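## Task

Place the bolt in the blue divided tray's front-right compartment and the pencil eraser in its rear compartment, with front and right judged from the robot's viewpoint. Both must stay there without the robot holding them and must settle soon after you stop. Finish by opening the grippers and moving the arms away.

## Robot and tools

ROBOT AND FRAME. There are two arms, left_arm and right_arm. Each has six joints and a parallel gripper. Positions are given in one world frame whose origin is on the table top midway between the arms. +x points out over the table, +z points up, and left_arm sits on the +y side. The names left and right do not refer to sides of any image. The gripper's fingers extend along its own +z axis and close along its y axis. The reported end_effector_position is the point between the finger pads, about 1 cm short of the tips. Printed hand positions can be off from reality, more so at long reach.

JOINT ORDER. Every per-arm list, in commands and in results, uses this order: wrist pitch, waist, wrist yaw, wrist roll, elbow, shoulder. Ranges in radians: waist -2.618 to 3.054, shoulder 0.000 to 3.142, elbow 0.000 to 3.142, wrist pitch -1.571 to 1.571, wrist yaw -1.571 to 1.571, wrist roll -2.094 to 2.094. The true end of a joint may differ from these by up to 0.036 rad.

ROW FORMAT. A row is one flat list of 14 numbers, each between -1 and 1, covering both arms even if only one moves. The first 7 belong to left_arm: six joint values in the order above, then the gripper opening. The last 7 are the same for right_arm. Joint values are scaled offsets, not angles: 1.0 equals 1.202 rad for the waist, 1.258 for the shoulder, 1.238 for the elbow, 2.073 for wrist pitch, and 2.022 for wrist yaw and wrist roll. The gripper value is absolute, not an offset: +1 fully open, -1 closed.

execute_actions(actions). actions is a list of up to 15 actions; each action is a list of up to 15 rows, and each row lasts one control step of 1/30 s. If an action has fewer than 15 rows, its final row repeats to fill 15 steps. The joint offsets in every row are measured from the joint angles at the start of that action, not from the preceding row; for a call's first action this means the angles in the latest result for this scene. An action that would push a joint more than 0.036 rad outward beyond its range is rejected for both arms; if the first action fails this or any action is malformed, nothing in the call runs. Requests beyond a joint's real end stop at that end, and the result may say "joint sent to its limit". An empty list simply returns the current state and images.

move(target, speed, blocking). target is one 14-number row. Its joint offsets count from the Joint positions in the latest result that listed them. All joints travel together so they finish at the same moment, which makes the gripper trace a curve. speed (0.01 to 2 rad/s, default 0.5) caps the joint with the longest travel. Paths run between 0.5 and 10 s. The move does not avoid obstacles or the other arm. Faster moves strike harder on contact, and a target set further beyond the contact point presses harder. The result adds a move: line giving the outcome (done, off_target, moving, held or fault), limits=held or limits=none, and the joint furthest from its target for each arm. With blocking=false the call returns after 0.5 s while motion continues; then use wait or stop before sending further actions or moves.

wait(seconds): 0 to 10; the robot keeps its last command. stop(): brakes a running move; it needs stopping distance, and the fingers keep moving. zoom_image(camera, region): region is [x0, y0, x1, y1] in image pixels from the top-left, at most 504 by 504. Cameras: cam_head_left, cam_head_right, cam_high, cam_low (504x504), cam_left_wrist, cam_right_wrist (616x616). finished_scene(scene): ends scene 1 or 2 permanently and reports success; the next scene's task arrives in its result.

MOTION LIMITS. Each step, a joint's target may lead its measured angle by at most 0.202 rad (waist), 0.258 (shoulder), 0.238 (elbow), 0.573 (wrist pitch), 0.522 (wrist yaw and roll). Targets that would put a gripper over 70 mm from where it is get scaled back. So big offsets need several actions, and unfinished motion should be re-commanded. Sending zero offsets can let an arm droop; to hold a pose, command the offsets back to the wanted angles and keep correcting.

RESULT LINES. Each gripper's pose (position in metres, quaternion wxyz). Joint positions and Joint velocities per arm in the joint order, plus finger gap in metres (0.094 fully open). Joint targets shows current drive goals. grip_measured is the opening on the command scale, accurate to about 1 mm. "joint command not followed" means a clearance check altered targets. Step readings list joint angles at some steps; HELD marks blocked steps. Joint torques are total drive outputs with offsets and noise. MOTOR HOT warns at 75 °C; at 90 °C that arm stops for 10 s, and at 100 °C it goes limp and falls (OVER-TEMPERATURE FAULT).

GRASPING. To hold something, command an opening about 0.03 under grip_measured; less is gentler. Pads push about 50 to 62 N; very thin parts are gripped weaker. Parts held may be tugged briefly, and loose items may be nudged.

AVOID. Knocking or placing anything off the table, dropping or slamming parts, hard pushes, and letting the arms collide or press on each other. Before finishing, release the parts, clear the arms, and make sure everything has settled.

Each tool is called after "Call:" by a JSON object that holds its "op" and its "data".

## Session

Call:
{"op": "execute_actions", "data": {"actions": []}}

Scene clock: 0.00 s.
left_arm: end_effector_position=(+0.0297, +0.5691, +0.2137) grip_measured=+1.000 end_effector_quat_wxyz=(-0.485, +0.830, -0.025, +0.275) | right_arm: end_effector_position=(+0.0023, -0.4963, +0.3050) grip_measured=+1.000 end_effector_quat_wxyz=(-0.137, -0.228, +0.720, -0.640)
Joint names: [wrist pitch, waist, wrist yaw, wrist roll, elbow, shoulder]
Joint positions: left_arm=[-0.462  1.503  0.564 -1.795  0.533  0.535  0.094] | right_arm=[-0.326 -1.39   0.056 -2.08   0.647  0.464  0.094]
Joint velocities: left_arm=[-0.051 -0.012 -0.037 -0.007 -0.007  0.002  0.   ] | right_arm=[-0.007 -0.002 -0.022  0.022 -0.012 -0.007  0.   ]
Joint torques (N m, as the arm reports them, + toward a larger angle): no reading
Joint targets: left_arm=[-0.474 1.503 0.565 -1.792 0.537 0.530] | right_arm=[-0.318 -1.390 0.055 -2.073 0.659 0.459]

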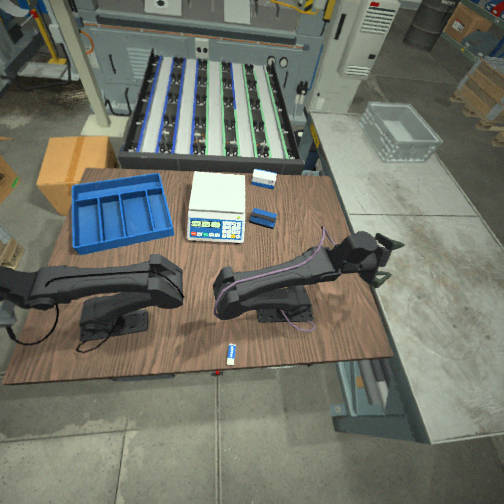

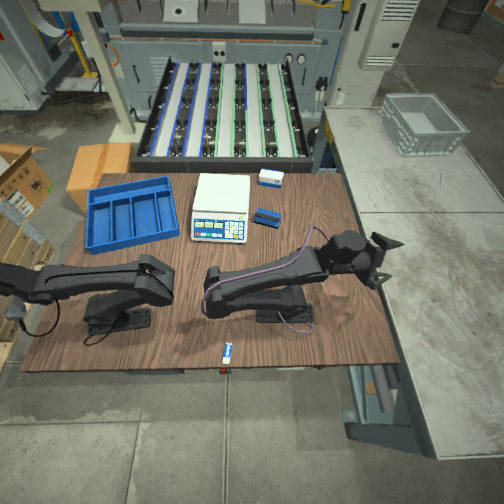

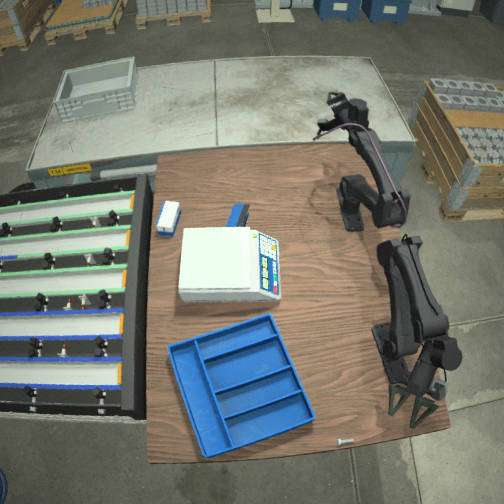

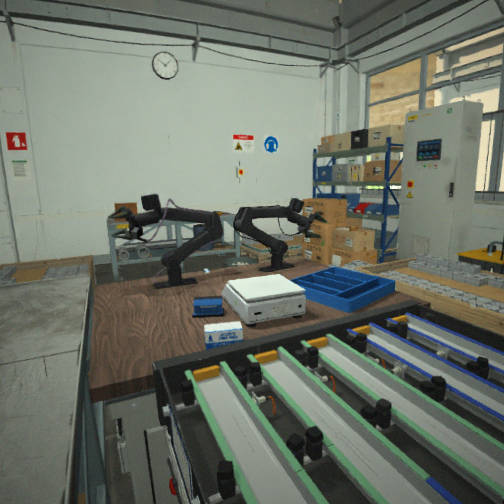

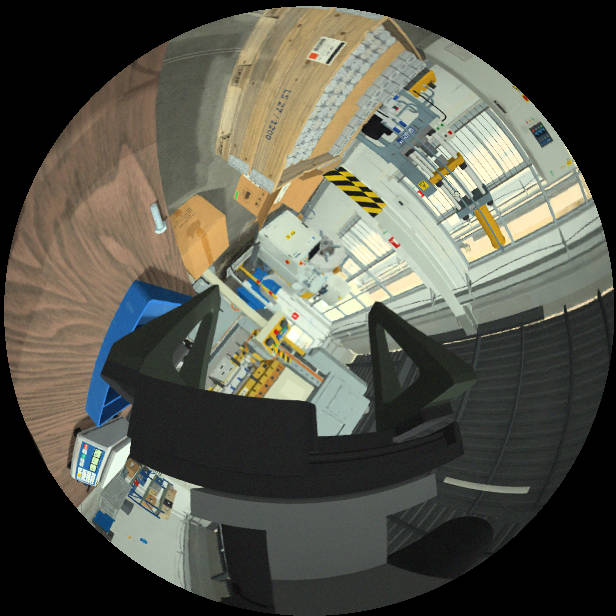

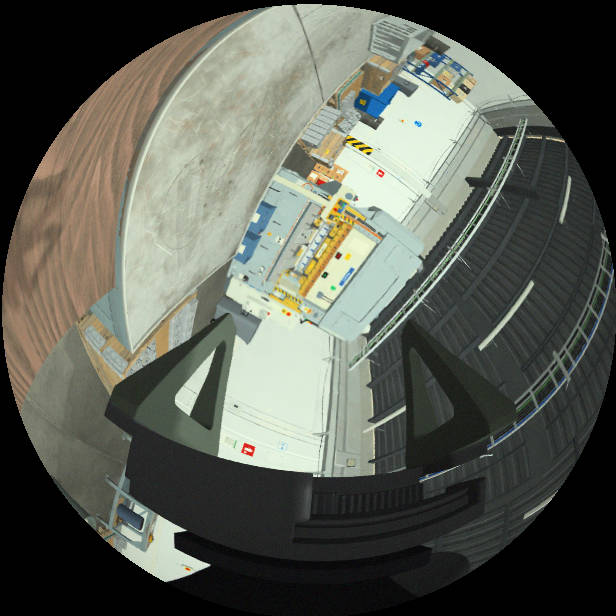

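Call:
{"op": "zoom_image", "data": {"camera": "cam_high", "region": [140, 290, 400, 480]}}

Call:
{"op": "zoom_image", "data": {"camera": "cam_head_left", "region": [40, 150, 300, 380]}}

Region (140, 290, 400, 480) of cam_high's 504x504 image, scaled by 1.938, with more detail than that image has; it fills the top 368 rows of this view, and the rest is white.

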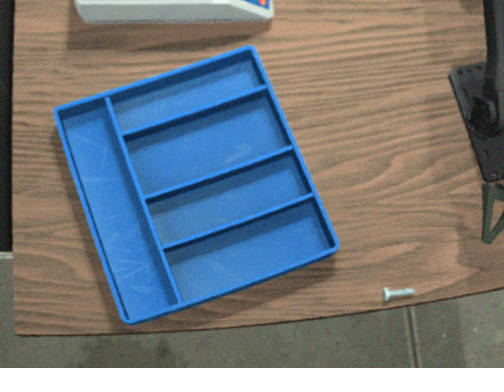

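Region (40, 150, 300, 380) of cam_head_left's 504x504 image, scaled by 1.938, with more detail than that image has; it fills the top 446 rows of this view, and the rest is white.

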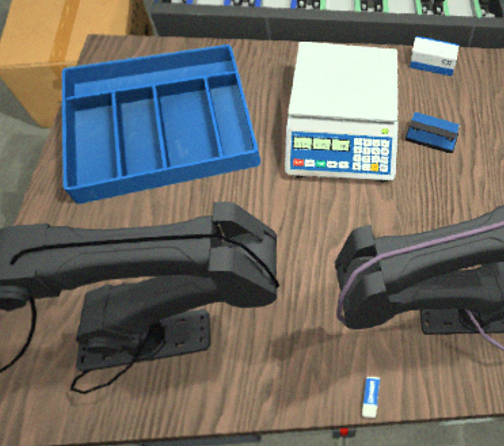

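Call:
{"op": "move", "data": {"target": [0, -0.4185, -0.279, 0.888, 0, 0, 1, 0, 0, 0, 0, 0, 0, 1], "speed": 1.5}}

Scene clock: 4.40 s.
left_arm: end_effector_position=(+0.0605, +0.5644, +0.2018) grip_measured=+1.000 end_effector_quat_wxyz=(+0.446, -0.461, +0.714, +0.279) | right_arm: end_effector_position=(+0.0023, -0.4963, +0.3050) grip_measured=+1.000 end_effector_quat_wxyz=(-0.137, -0.229, +0.720, -0.640)
Joint names: [wrist pitch, waist, wrist yaw, wrist roll, elbow, shoulder]
Joint positions: left_arm=[-0.46   1.007  0.01  -0.01   0.533  0.535  0.094] | right_arm=[-0.326 -1.39   0.056 -2.081  0.647  0.464  0.094]
Joint velocities: left_arm=[-0.051 -0.002 -0.022 -0.081  0.002 -0.002  0.   ] | right_arm=[-0.037 -0.017 -0.095 -0.022 -0.022 -0.012  0.   ]
Joint torques (N m, as the arm reports them, + toward a larger angle): left_arm=[ 1.69 -0.48 -0.02  0.15  9.09  0.93] | right_arm=[1.85 0.   0.01 0.02 7.1  1.86]
Joint targets: left_arm=[-0.462 1.000 -0.000 0.000 0.533 0.535] | right_arm=[-0.326 -1.390 0.056 -2.080 0.647 0.464]
move: done; limits=none; left_arm: farthest joint: the wrist yaw, 0.011 radians from its target (0.564 radians at the start); right_arm: farthest joint: the wrist roll, 0.001 radians from its target (0.000 radians at the start)
camera_calibration (this result's frames):
cam_left_wrist: T_world_to_cam=[[0.902638, -0.391307, 0.179231, 0.123433], [-0.323354, -0.891375, -0.317636, 0.583355], [0.284056, 0.228755, -0.931119, 0.161614], [0, 0, 0, 1]] pos_world=[0.0313073, 0.531318, 0.313653]
cam_right_wrist: T_world_to_cam=[[0.498624, -0.13388, 0.856417, -0.324585], [-0.684489, 0.545374, 0.483779, 0.138196], [-0.531836, -0.827432, 0.180297, -0.359107], [0, 0, 0, 1]] pos_world=[0.0654531, -0.41596, 0.27587]

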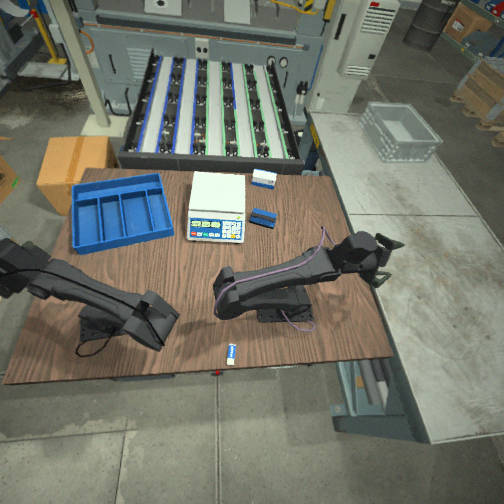

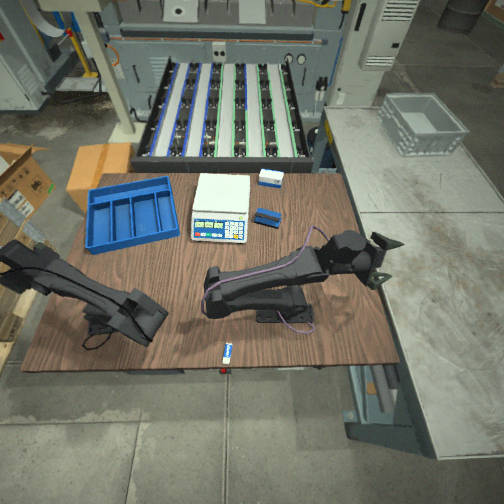

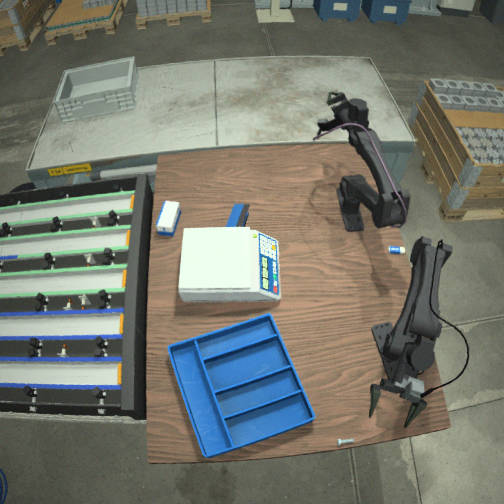

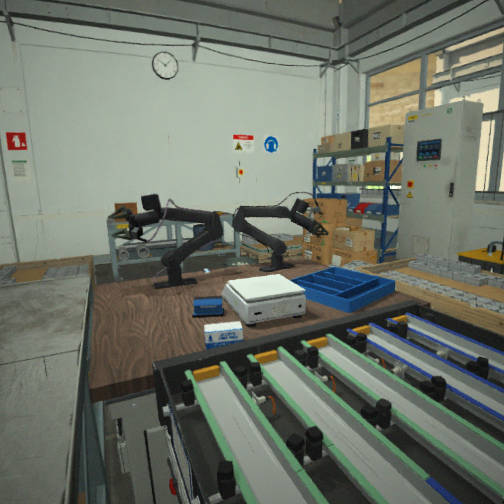

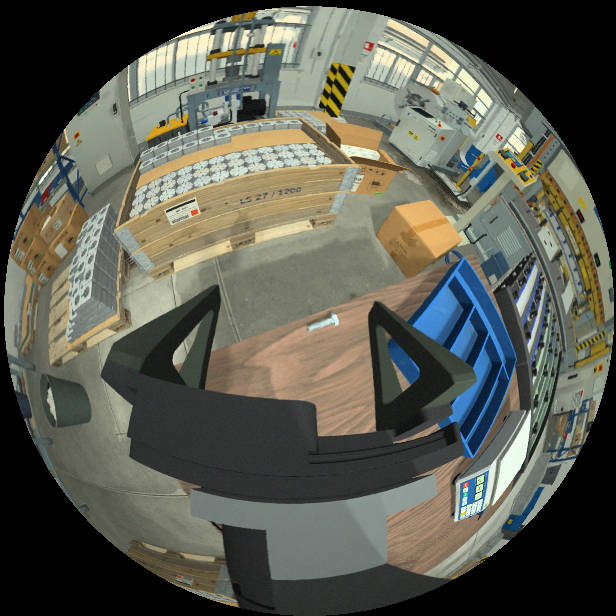

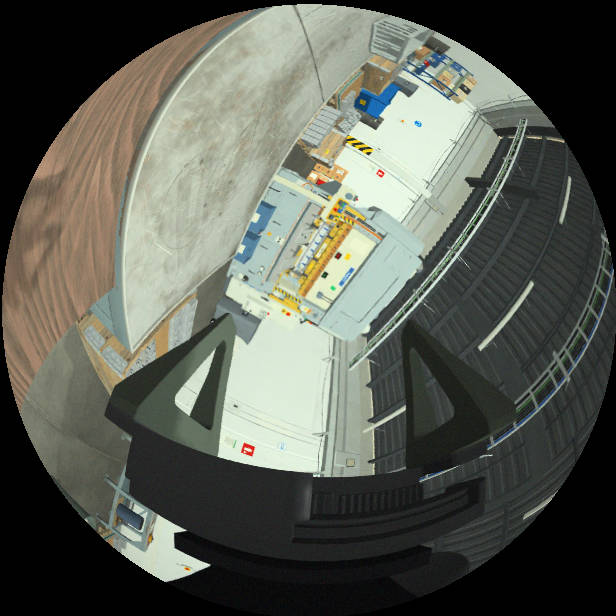

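Call:
{"op": "move", "data": {"target": [-0.384, -0.186, -0.005, 0.46, 0.708, 0.946, 1, 0, 0, 0, 0, 0.4, 0.78, 1], "speed": 1.2}}

Scene clock: 7.73 s.
left_arm: end_effector_position=(+0.1376, +0.5743, +0.1075) grip_measured=+1.000 end_effector_quat_wxyz=(+0.001, -0.008, +1.000, -0.004) | right_arm: end_effector_position=(+0.0292, -0.6697, +0.2017) grip_measured=+1.000 end_effector_quat_wxyz=(-0.103, -0.282, +0.854, -0.425)
Joint names: [wrist pitch, waist, wrist yaw, wrist roll, elbow, shoulder]
Joint positions: left_arm=[-1.241  0.789  0.007  0.911  1.385  1.72   0.094] | right_arm=[-0.327 -1.39   0.056 -2.083  1.114  1.455  0.094]
Joint velocities: left_arm=[-0.007 -0.002 -0.051  0.051  0.012  0.007  0.   ] | right_arm=[-0.022  0.007 -0.022 -0.007 -0.002  0.007  0.   ]
Joint torques (N m, as the arm reports them, + toward a larger angle): left_arm=[ 0.01 -0.46  0.01  0.12  9.93 -8.34] | right_arm=[ 1.61 -0.02  0.01  0.03 10.08 -5.29]
Joint targets: left_arm=[-1.256 0.784 0.000 0.920 1.409 1.725] | right_arm=[-0.326 -1.390 0.056 -2.082 1.143 1.445]
move: off_target (left_arm, right_arm); limits=none; left_arm: farthest joint: the elbow, 0.024 radians from its target (0.877 radians at the start); right_arm: farthest joint: the elbow, 0.028 radians from its target (0.495 radians at the start)
camera_calibration (this result's frames):
cam_left_wrist: T_world_to_cam=[[0.173683, -0.98281, 0.0625937, 0.527141], [-0.706999, -0.0801902, 0.702654, 0.064468], [-0.685556, -0.166292, -0.708774, 0.386008], [0, 0, 0, 1]] pos_world=[0.218653, 0.587439, 0.195298]
cam_right_wrist: T_world_to_cam=[[0.56156, -0.529518, 0.635815, -0.495039], [-0.633294, 0.219495, 0.742133, 0.0292658], [-0.532531, -0.81941, -0.212081, -0.385163], [0, 0, 0, 1]] pos_world=[0.0914169, -0.584163, 0.211348]

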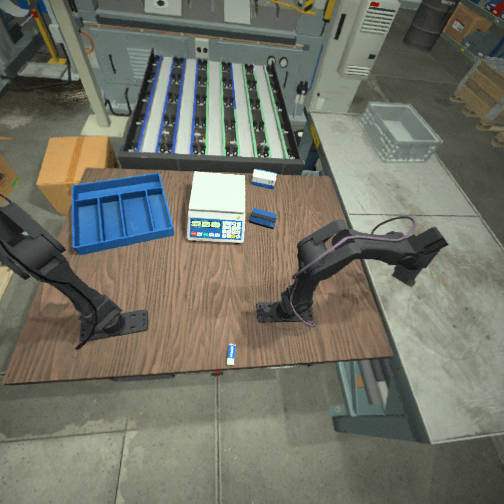

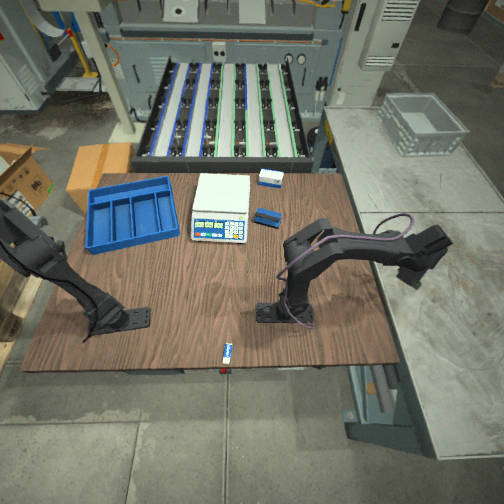

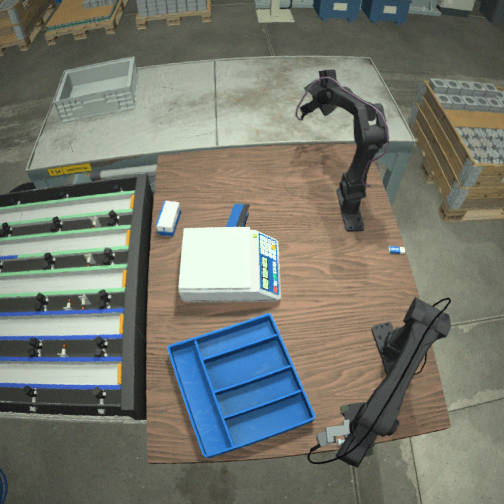

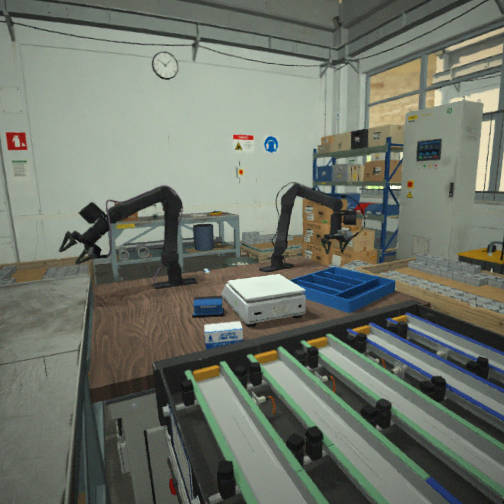

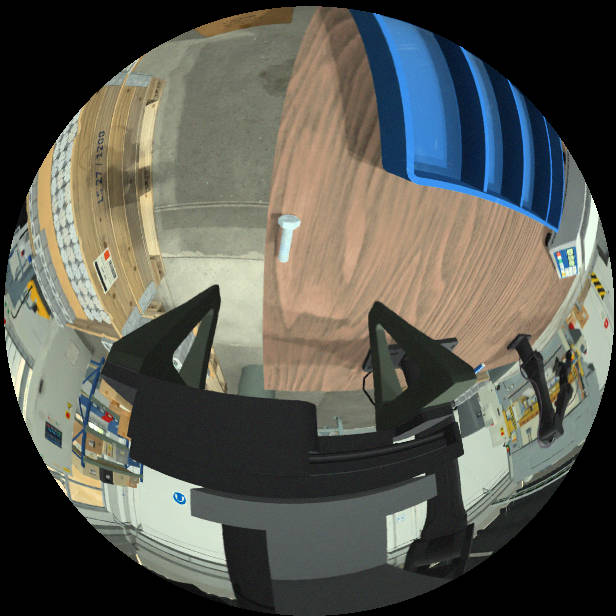

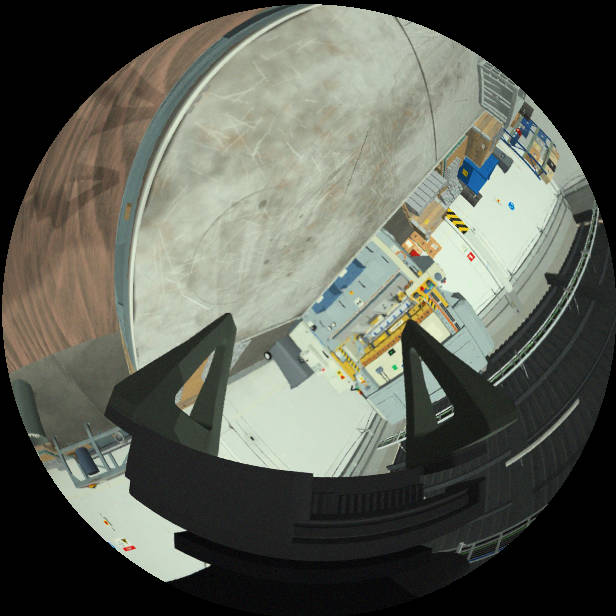

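Call:
{"op": "move", "data": {"target": [0.1206, 0.037, -0.003, 0.026, -0.141, 0.04, 0.2, 0, 0, 0, 0, 0.02, 0, 1], "speed": 0.6}}

Scene clock: 9.93 s.
left_arm: end_effector_position=(+0.1334, +0.5892, +0.0550) grip_measured=+0.202 end_effector_quat_wxyz=(+0.012, -0.005, +1.000, +0.011) | right_arm: end_effector_position=(+0.0292, -0.6697, +0.2017) grip_measured=+1.000 end_effector_quat_wxyz=(-0.103, -0.282, +0.854, -0.425)
Joint names: [wrist pitch, waist, wrist yaw, wrist roll, elbow, shoulder]
Joint positions: left_arm=[-0.999  0.828  0.006  0.954  1.22   1.761  0.056] | right_arm=[-0.327 -1.39   0.056 -2.083  1.114  1.455  0.094]
Joint velocities: left_arm=[ 0.007 -0.002 -0.022 -0.051  0.012  0.022  0.001] | right_arm=[-0.022  0.017 -0.11  -0.022 -0.002 -0.012  0.   ]
Joint torques (N m, as the arm reports them, + toward a larger angle): left_arm=[ 0.32  0.39 -0.01  0.14  6.74 -8.19] | right_arm=[ 1.6  -0.03  0.01  0.01  9.73 -4.68]
Joint targets: left_arm=[-0.991 0.834 0.001 0.963 1.211 1.770] | right_arm=[-0.327 -1.390 0.056 -2.083 1.139 1.455]
move: off_target (right_arm); limits=none; left_arm: farthest joint: the shoulder, 0.010 radians from its target (0.051 radians at the start); right_arm: farthest joint: the elbow, 0.025 radians from its target (0.025 radians at the start)
camera_calibration (this result's frames):
cam_left_wrist: T_world_to_cam=[[0.167424, -0.985232, 0.035883, 0.549484], [-0.721717, -0.0976863, 0.68526, 0.112792], [-0.671635, -0.140626, -0.727414, 0.332457], [0, 0, 0, 1]] pos_world=[0.212697, 0.59914, 0.144825]
cam_right_wrist: T_world_to_cam=[[0.56156, -0.529518, 0.635815, -0.495039], [-0.633294, 0.219495, 0.742133, 0.0292658], [-0.532531, -0.81941, -0.212081, -0.385163], [0, 0, 0, 1]] pos_world=[0.0914169, -0.584163, 0.211348]

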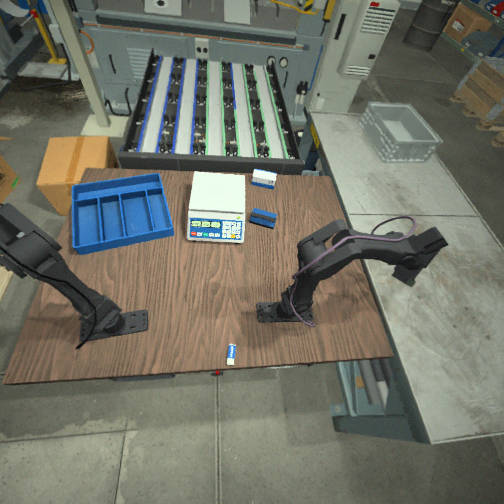

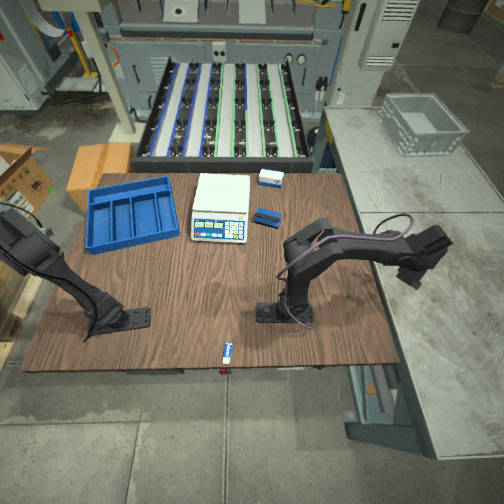

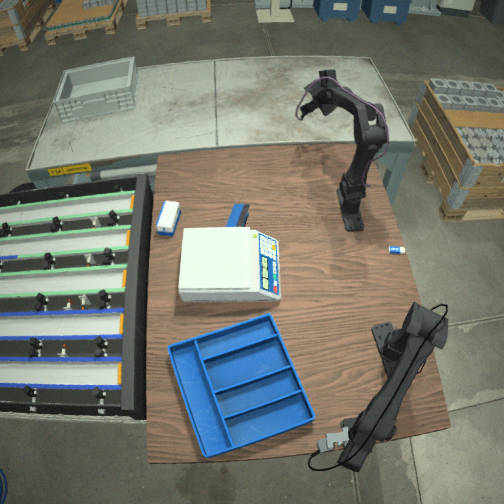

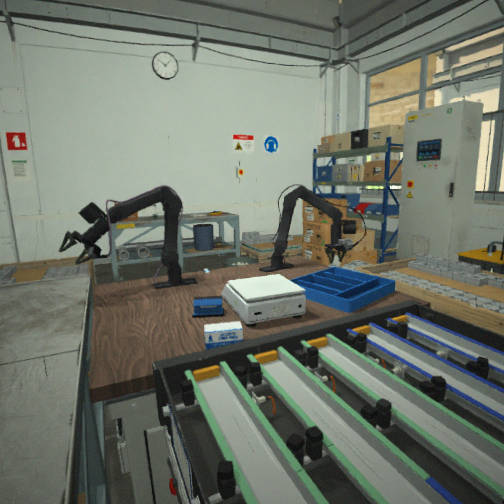

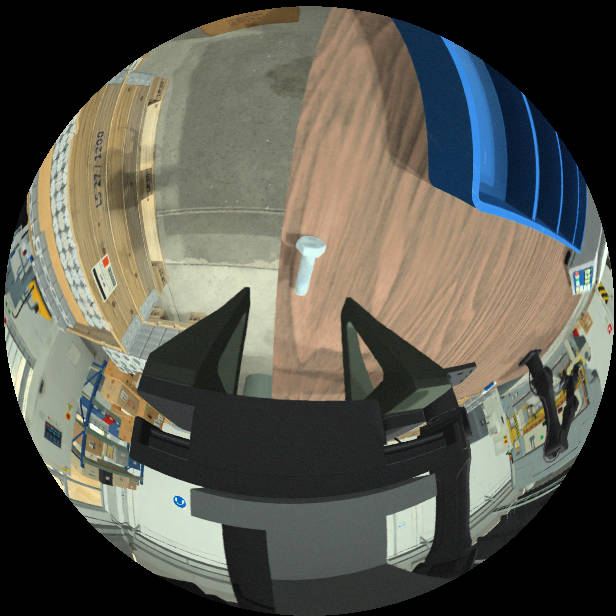

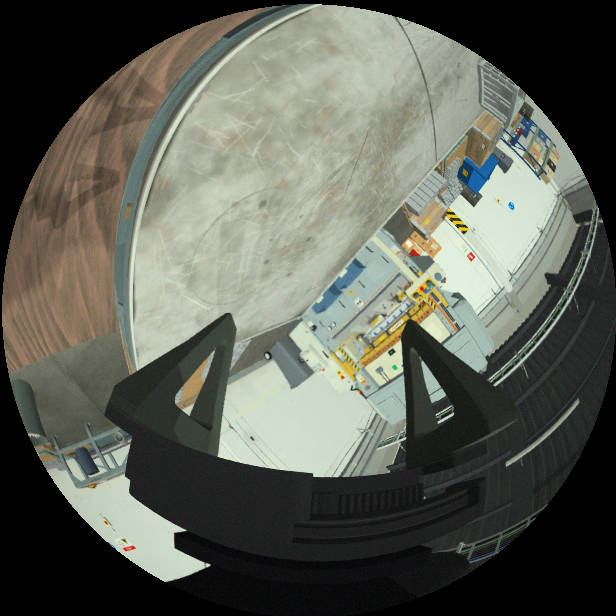

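Call:
{"op": "move", "data": {"target": [0.064, 0.015, -0.003, 0.009, -0.0945, 0.047, 0.2, 0, 0, 0, 0, 0.02, 0, 1], "speed": 0.3}}

Scene clock: 11.43 s.
left_arm: end_effector_position=(+0.1250, +0.5834, +0.0161) grip_measured=+0.202 end_effector_quat_wxyz=(+0.003, -0.006, +1.000, -0.001) | right_arm: end_effector_position=(+0.0292, -0.6697, +0.2017) grip_measured=+1.000 end_effector_quat_wxyz=(-0.103, -0.282, +0.854, -0.425)
Joint names: [wrist pitch, waist, wrist yaw, wrist roll, elbow, shoulder]
Joint positions: left_arm=[-0.875  0.839  0.006  0.963  1.114  1.808  0.056] | right_arm=[-0.327 -1.39   0.056 -2.083  1.114  1.455  0.094]
Joint velocities: left_arm=[-0.007 -0.022 -0.051 -0.007 -0.002  0.007 -0.   ] | right_arm=[-0.037  0.002  0.022  0.007 -0.012 -0.007  0.   ]
Joint torques (N m, as the arm reports them, + toward a larger angle): left_arm=[ 0.26  0.74 -0.01  0.15  6.06 -8.22] | right_arm=[ 1.58  0.    0.02  0.01  9.72 -4.68]
Joint targets: left_arm=[-0.866 0.846 0.000 0.972 1.103 1.819] | right_arm=[-0.327 -1.390 0.056 -2.083 1.139 1.455]
move: off_target (right_arm); limits=none; left_arm: farthest joint: the shoulder, 0.012 radians from its target (0.060 radians at the start); right_arm: farthest joint: the elbow, 0.025 radians from its target (0.025 radians at the start)
camera_calibration (this result's frames):
cam_left_wrist: T_world_to_cam=[[0.170482, -0.983723, 0.0567959, 0.545004], [-0.709579, -0.0825706, 0.699771, 0.122245], [-0.683691, -0.1596, -0.712106, 0.310072], [0, 0, 0, 1]] pos_world=[0.205822, 0.595714, 0.104307]
cam_right_wrist: T_world_to_cam=[[0.56156, -0.529518, 0.635815, -0.495039], [-0.633294, 0.219495, 0.742133, 0.0292658], [-0.532531, -0.81941, -0.212081, -0.385163], [0, 0, 0, 1]] pos_world=[0.0914169, -0.584163, 0.211348]

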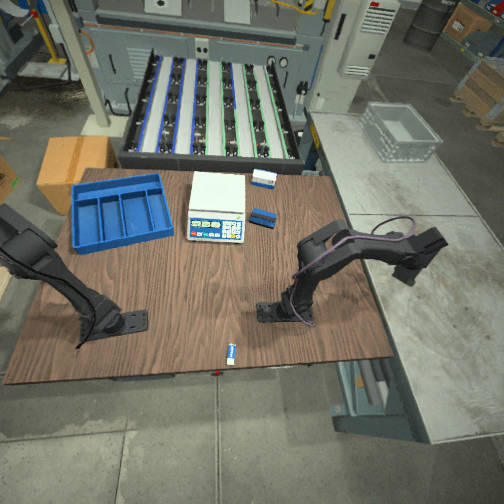

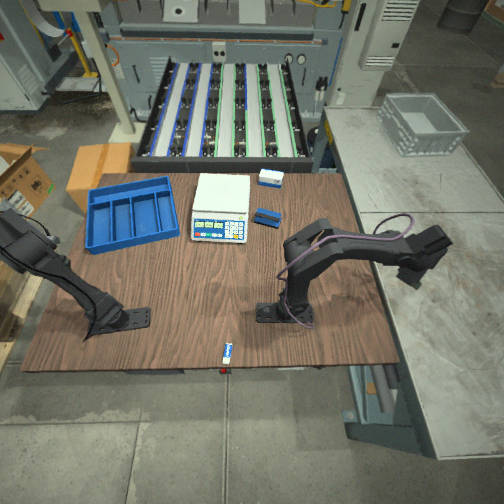

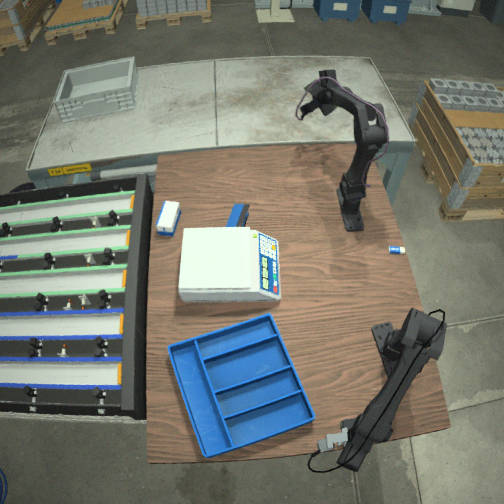

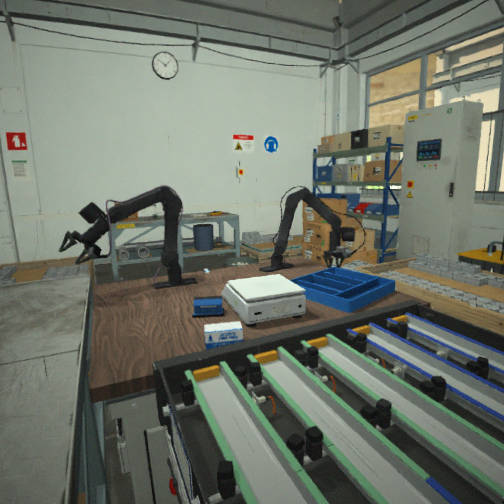

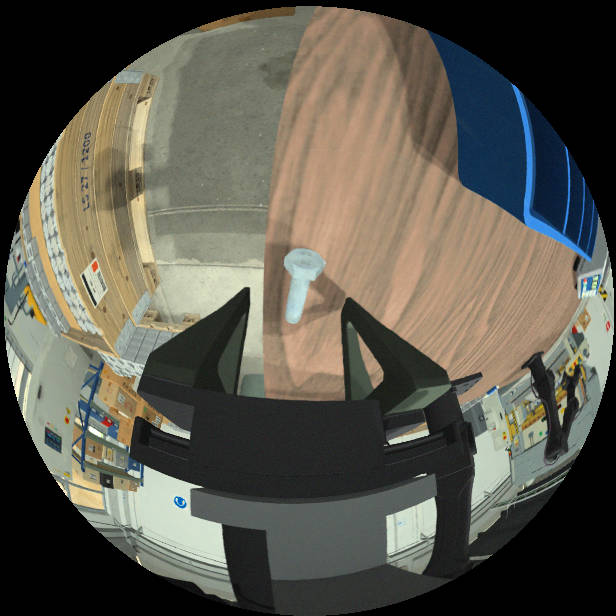

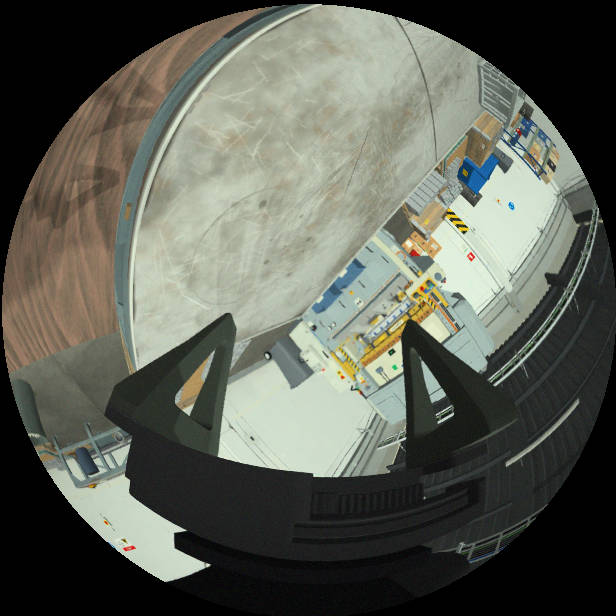

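Call:
{"op": "move", "data": {"target": [0.014, 0.005, -0.003, 0.004, -0.024, 0.0095, 0.2, 0, 0, 0, 0, 0.02, 0, 1], "speed": 0.1}}

Scene clock: 12.57 s.
left_arm: end_effector_position=(+0.1251, +0.5836, +0.0134) grip_measured=+0.202 end_effector_quat_wxyz=(+0.005, -0.006, +1.000, +0.002) | right_arm: end_effector_position=(+0.0292, -0.6697, +0.2017) grip_measured=+1.000 end_effector_quat_wxyz=(-0.103, -0.282, +0.854, -0.425)
Joint names: [wrist pitch, waist, wrist yaw, wrist roll, elbow, shoulder]
Joint positions: left_arm=[-0.856  0.839  0.006  0.963  1.101  1.808  0.056] | right_arm=[-0.327 -1.39   0.056 -2.083  1.114  1.455  0.094]
Joint velocities: left_arm=[ 0.037 -0.017 -0.125 -0.022 -0.002 -0.002  0.   ] | right_arm=[-0.066 -0.007  0.007 -0.037 -0.002 -0.022  0.   ]
Joint torques (N m, as the arm reports them, + toward a larger angle): left_arm=[ 0.27  0.4  -0.01  0.12  5.37 -8.16] | right_arm=[ 1.59 -0.01  0.02  0.    9.71 -4.69]
Joint targets: left_arm=[-0.846 0.845 -0.000 0.971 1.084 1.820] | right_arm=[-0.327 -1.390 0.056 -2.083 1.139 1.455]
move: off_target (right_arm); limits=none; left_arm: farthest joint: the elbow, 0.017 radians from its target (0.029 radians at the start); right_arm: farthest joint: the elbow, 0.025 radians from its target (0.025 radians at the start)
camera_calibration (this result's frames):
cam_left_wrist: T_world_to_cam=[[0.170315, -0.984009, 0.0521416, 0.545566], [-0.711748, -0.0862517, 0.697119, 0.126659], [-0.681475, -0.155842, -0.715056, 0.305726], [0, 0, 0, 1]] pos_world=[0.205576, 0.595411, 0.101868]
cam_right_wrist: T_world_to_cam=[[0.56156, -0.529518, 0.635815, -0.495039], [-0.633294, 0.219495, 0.742133, 0.0292658], [-0.532531, -0.81941, -0.212081, -0.385163], [0, 0, 0, 1]] pos_world=[0.0914169, -0.584163, 0.211348]

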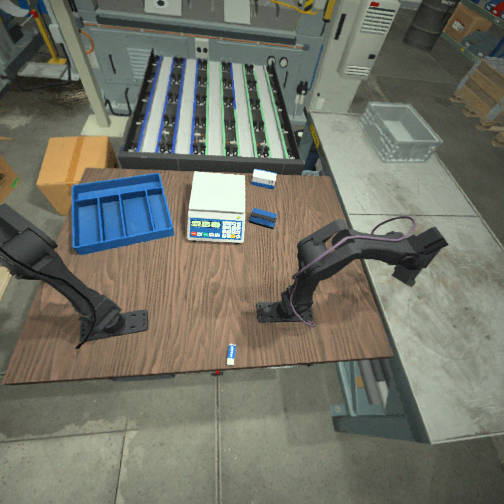

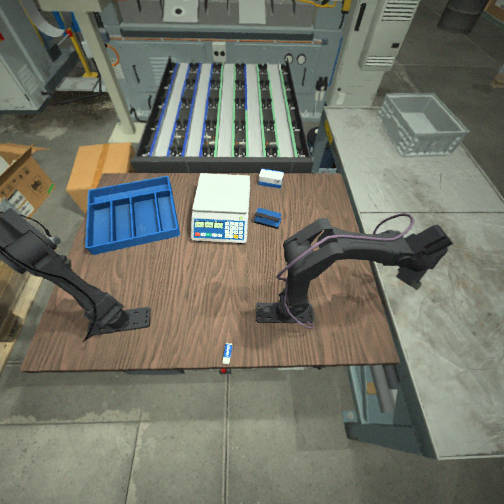

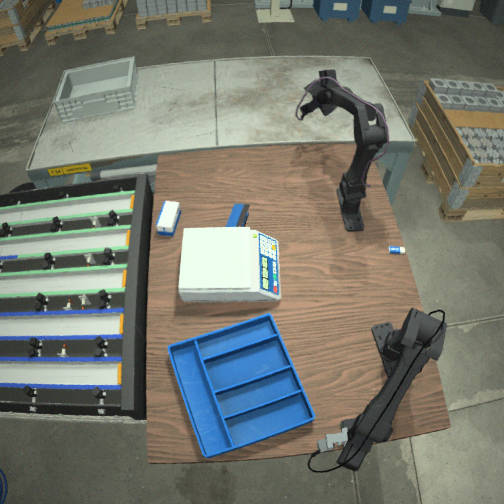

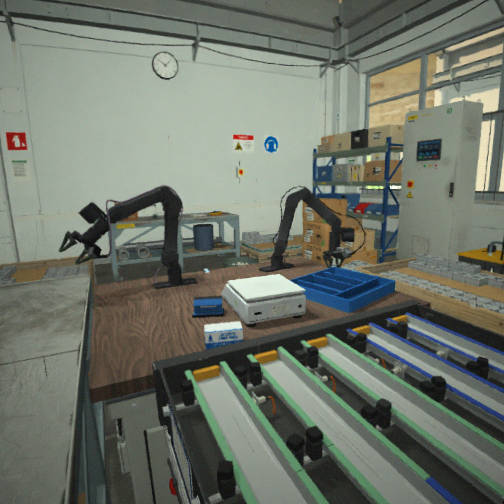

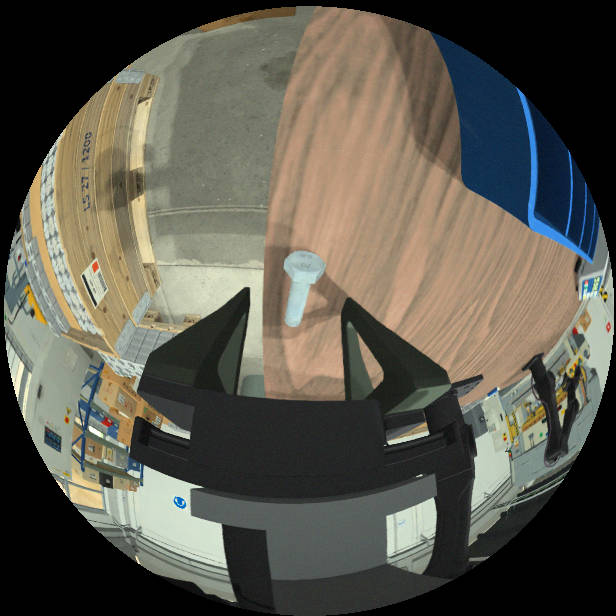

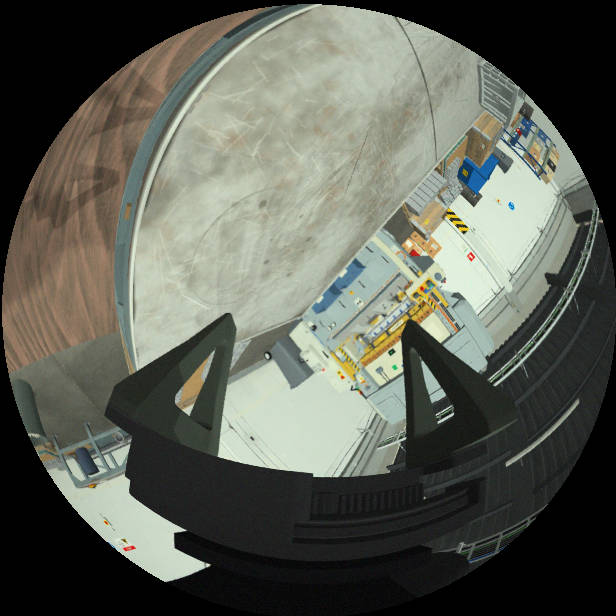

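Call:
{"op": "move", "data": {"target": [0.005, 0.005, -0.003, 0.004, -0.008, 0.0095, -0.88, 0, 0, 0, 0, 0.02, 0, 1], "speed": 0.1}}

Scene clock: 13.43 s.
left_arm: end_effector_position=(+0.1257, +0.5861, +0.0136) grip_measured=-0.864 end_effector_quat_wxyz=(+0.006, -0.006, +1.000, +0.007) | right_arm: end_effector_position=(+0.0292, -0.6697, +0.2017) grip_measured=+1.000 end_effector_quat_wxyz=(-0.103, -0.282, +0.854, -0.425)
Joint names: [wrist pitch, waist, wrist yaw, wrist roll, elbow, shoulder]
Joint positions: left_arm=[-0.848  0.84   0.002  0.964  1.102  1.808  0.006] | right_arm=[-0.327 -1.39   0.056 -2.083  1.114  1.455  0.094]
Joint velocities: left_arm=[-0.037  0.002 -0.11  -0.125  0.012 -0.007 -0.001] | right_arm=[-0.022 -0.037 -0.022 -0.051 -0.007 -0.002  0.   ]
Joint torques (N m, as the arm reports them, + toward a larger angle): left_arm=[ 0.26  0.47  0.03  0.13  6.08 -8.  ] | right_arm=[ 1.59 -0.01  0.    0.    9.75 -4.69]
Joint targets: left_arm=[-0.846 0.845 -0.000 0.972 1.091 1.820] | right_arm=[-0.327 -1.390 0.056 -2.083 1.139 1.455]
move: off_target (right_arm); limits=none; left_arm: farthest joint: the shoulder, 0.012 radians from its target (0.012 radians at the start); right_arm: farthest joint: the elbow, 0.025 radians from its target (0.025 radians at the start)
camera_calibration (this result's frames):
cam_left_wrist: T_world_to_cam=[[0.170635, -0.984412, 0.0426309, 0.548284], [-0.713226, -0.0935451, 0.694664, 0.131674], [-0.679847, -0.148939, -0.71807, 0.302476], [0, 0, 0, 1]] pos_world=[0.205995, 0.597105, 0.102356]
cam_right_wrist: T_world_to_cam=[[0.56156, -0.529518, 0.635815, -0.495039], [-0.633294, 0.219495, 0.742133, 0.0292658], [-0.532531, -0.81941, -0.212081, -0.385163], [0, 0, 0, 1]] pos_world=[0.0914169, -0.584163, 0.211348]

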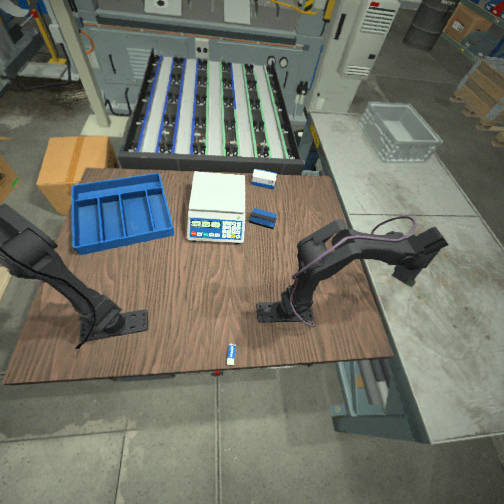

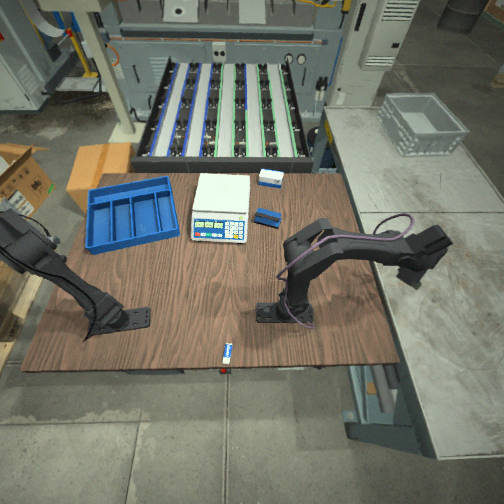

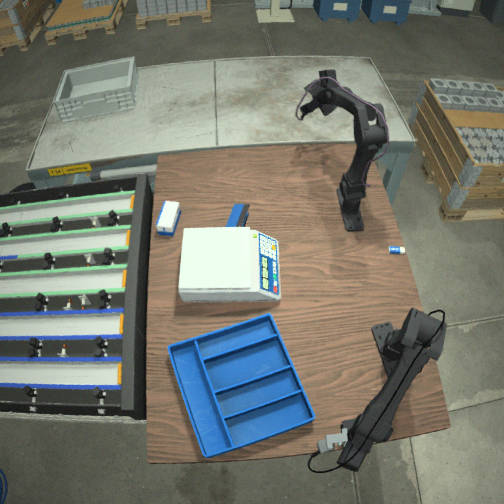

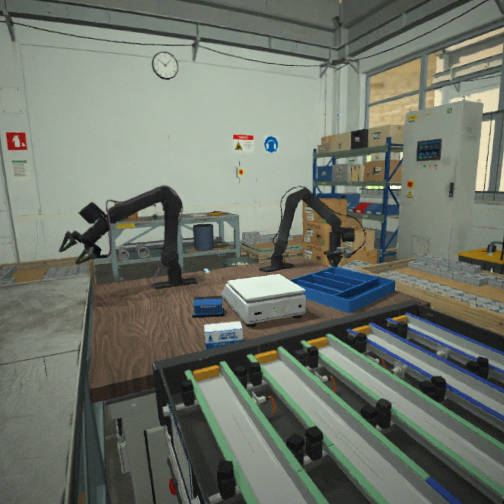

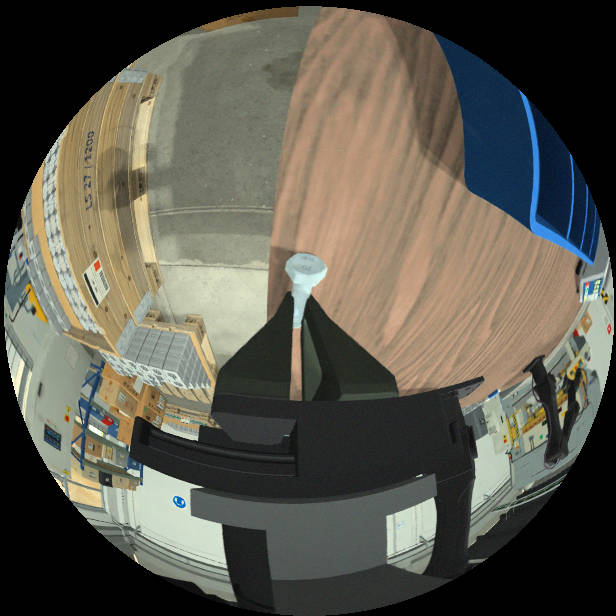

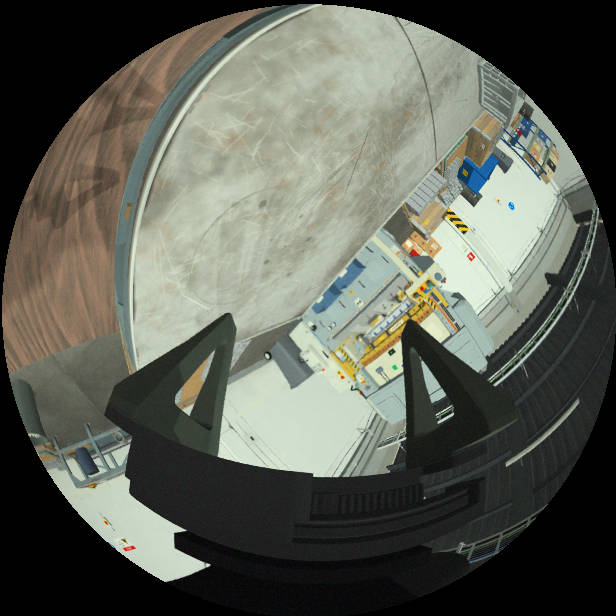

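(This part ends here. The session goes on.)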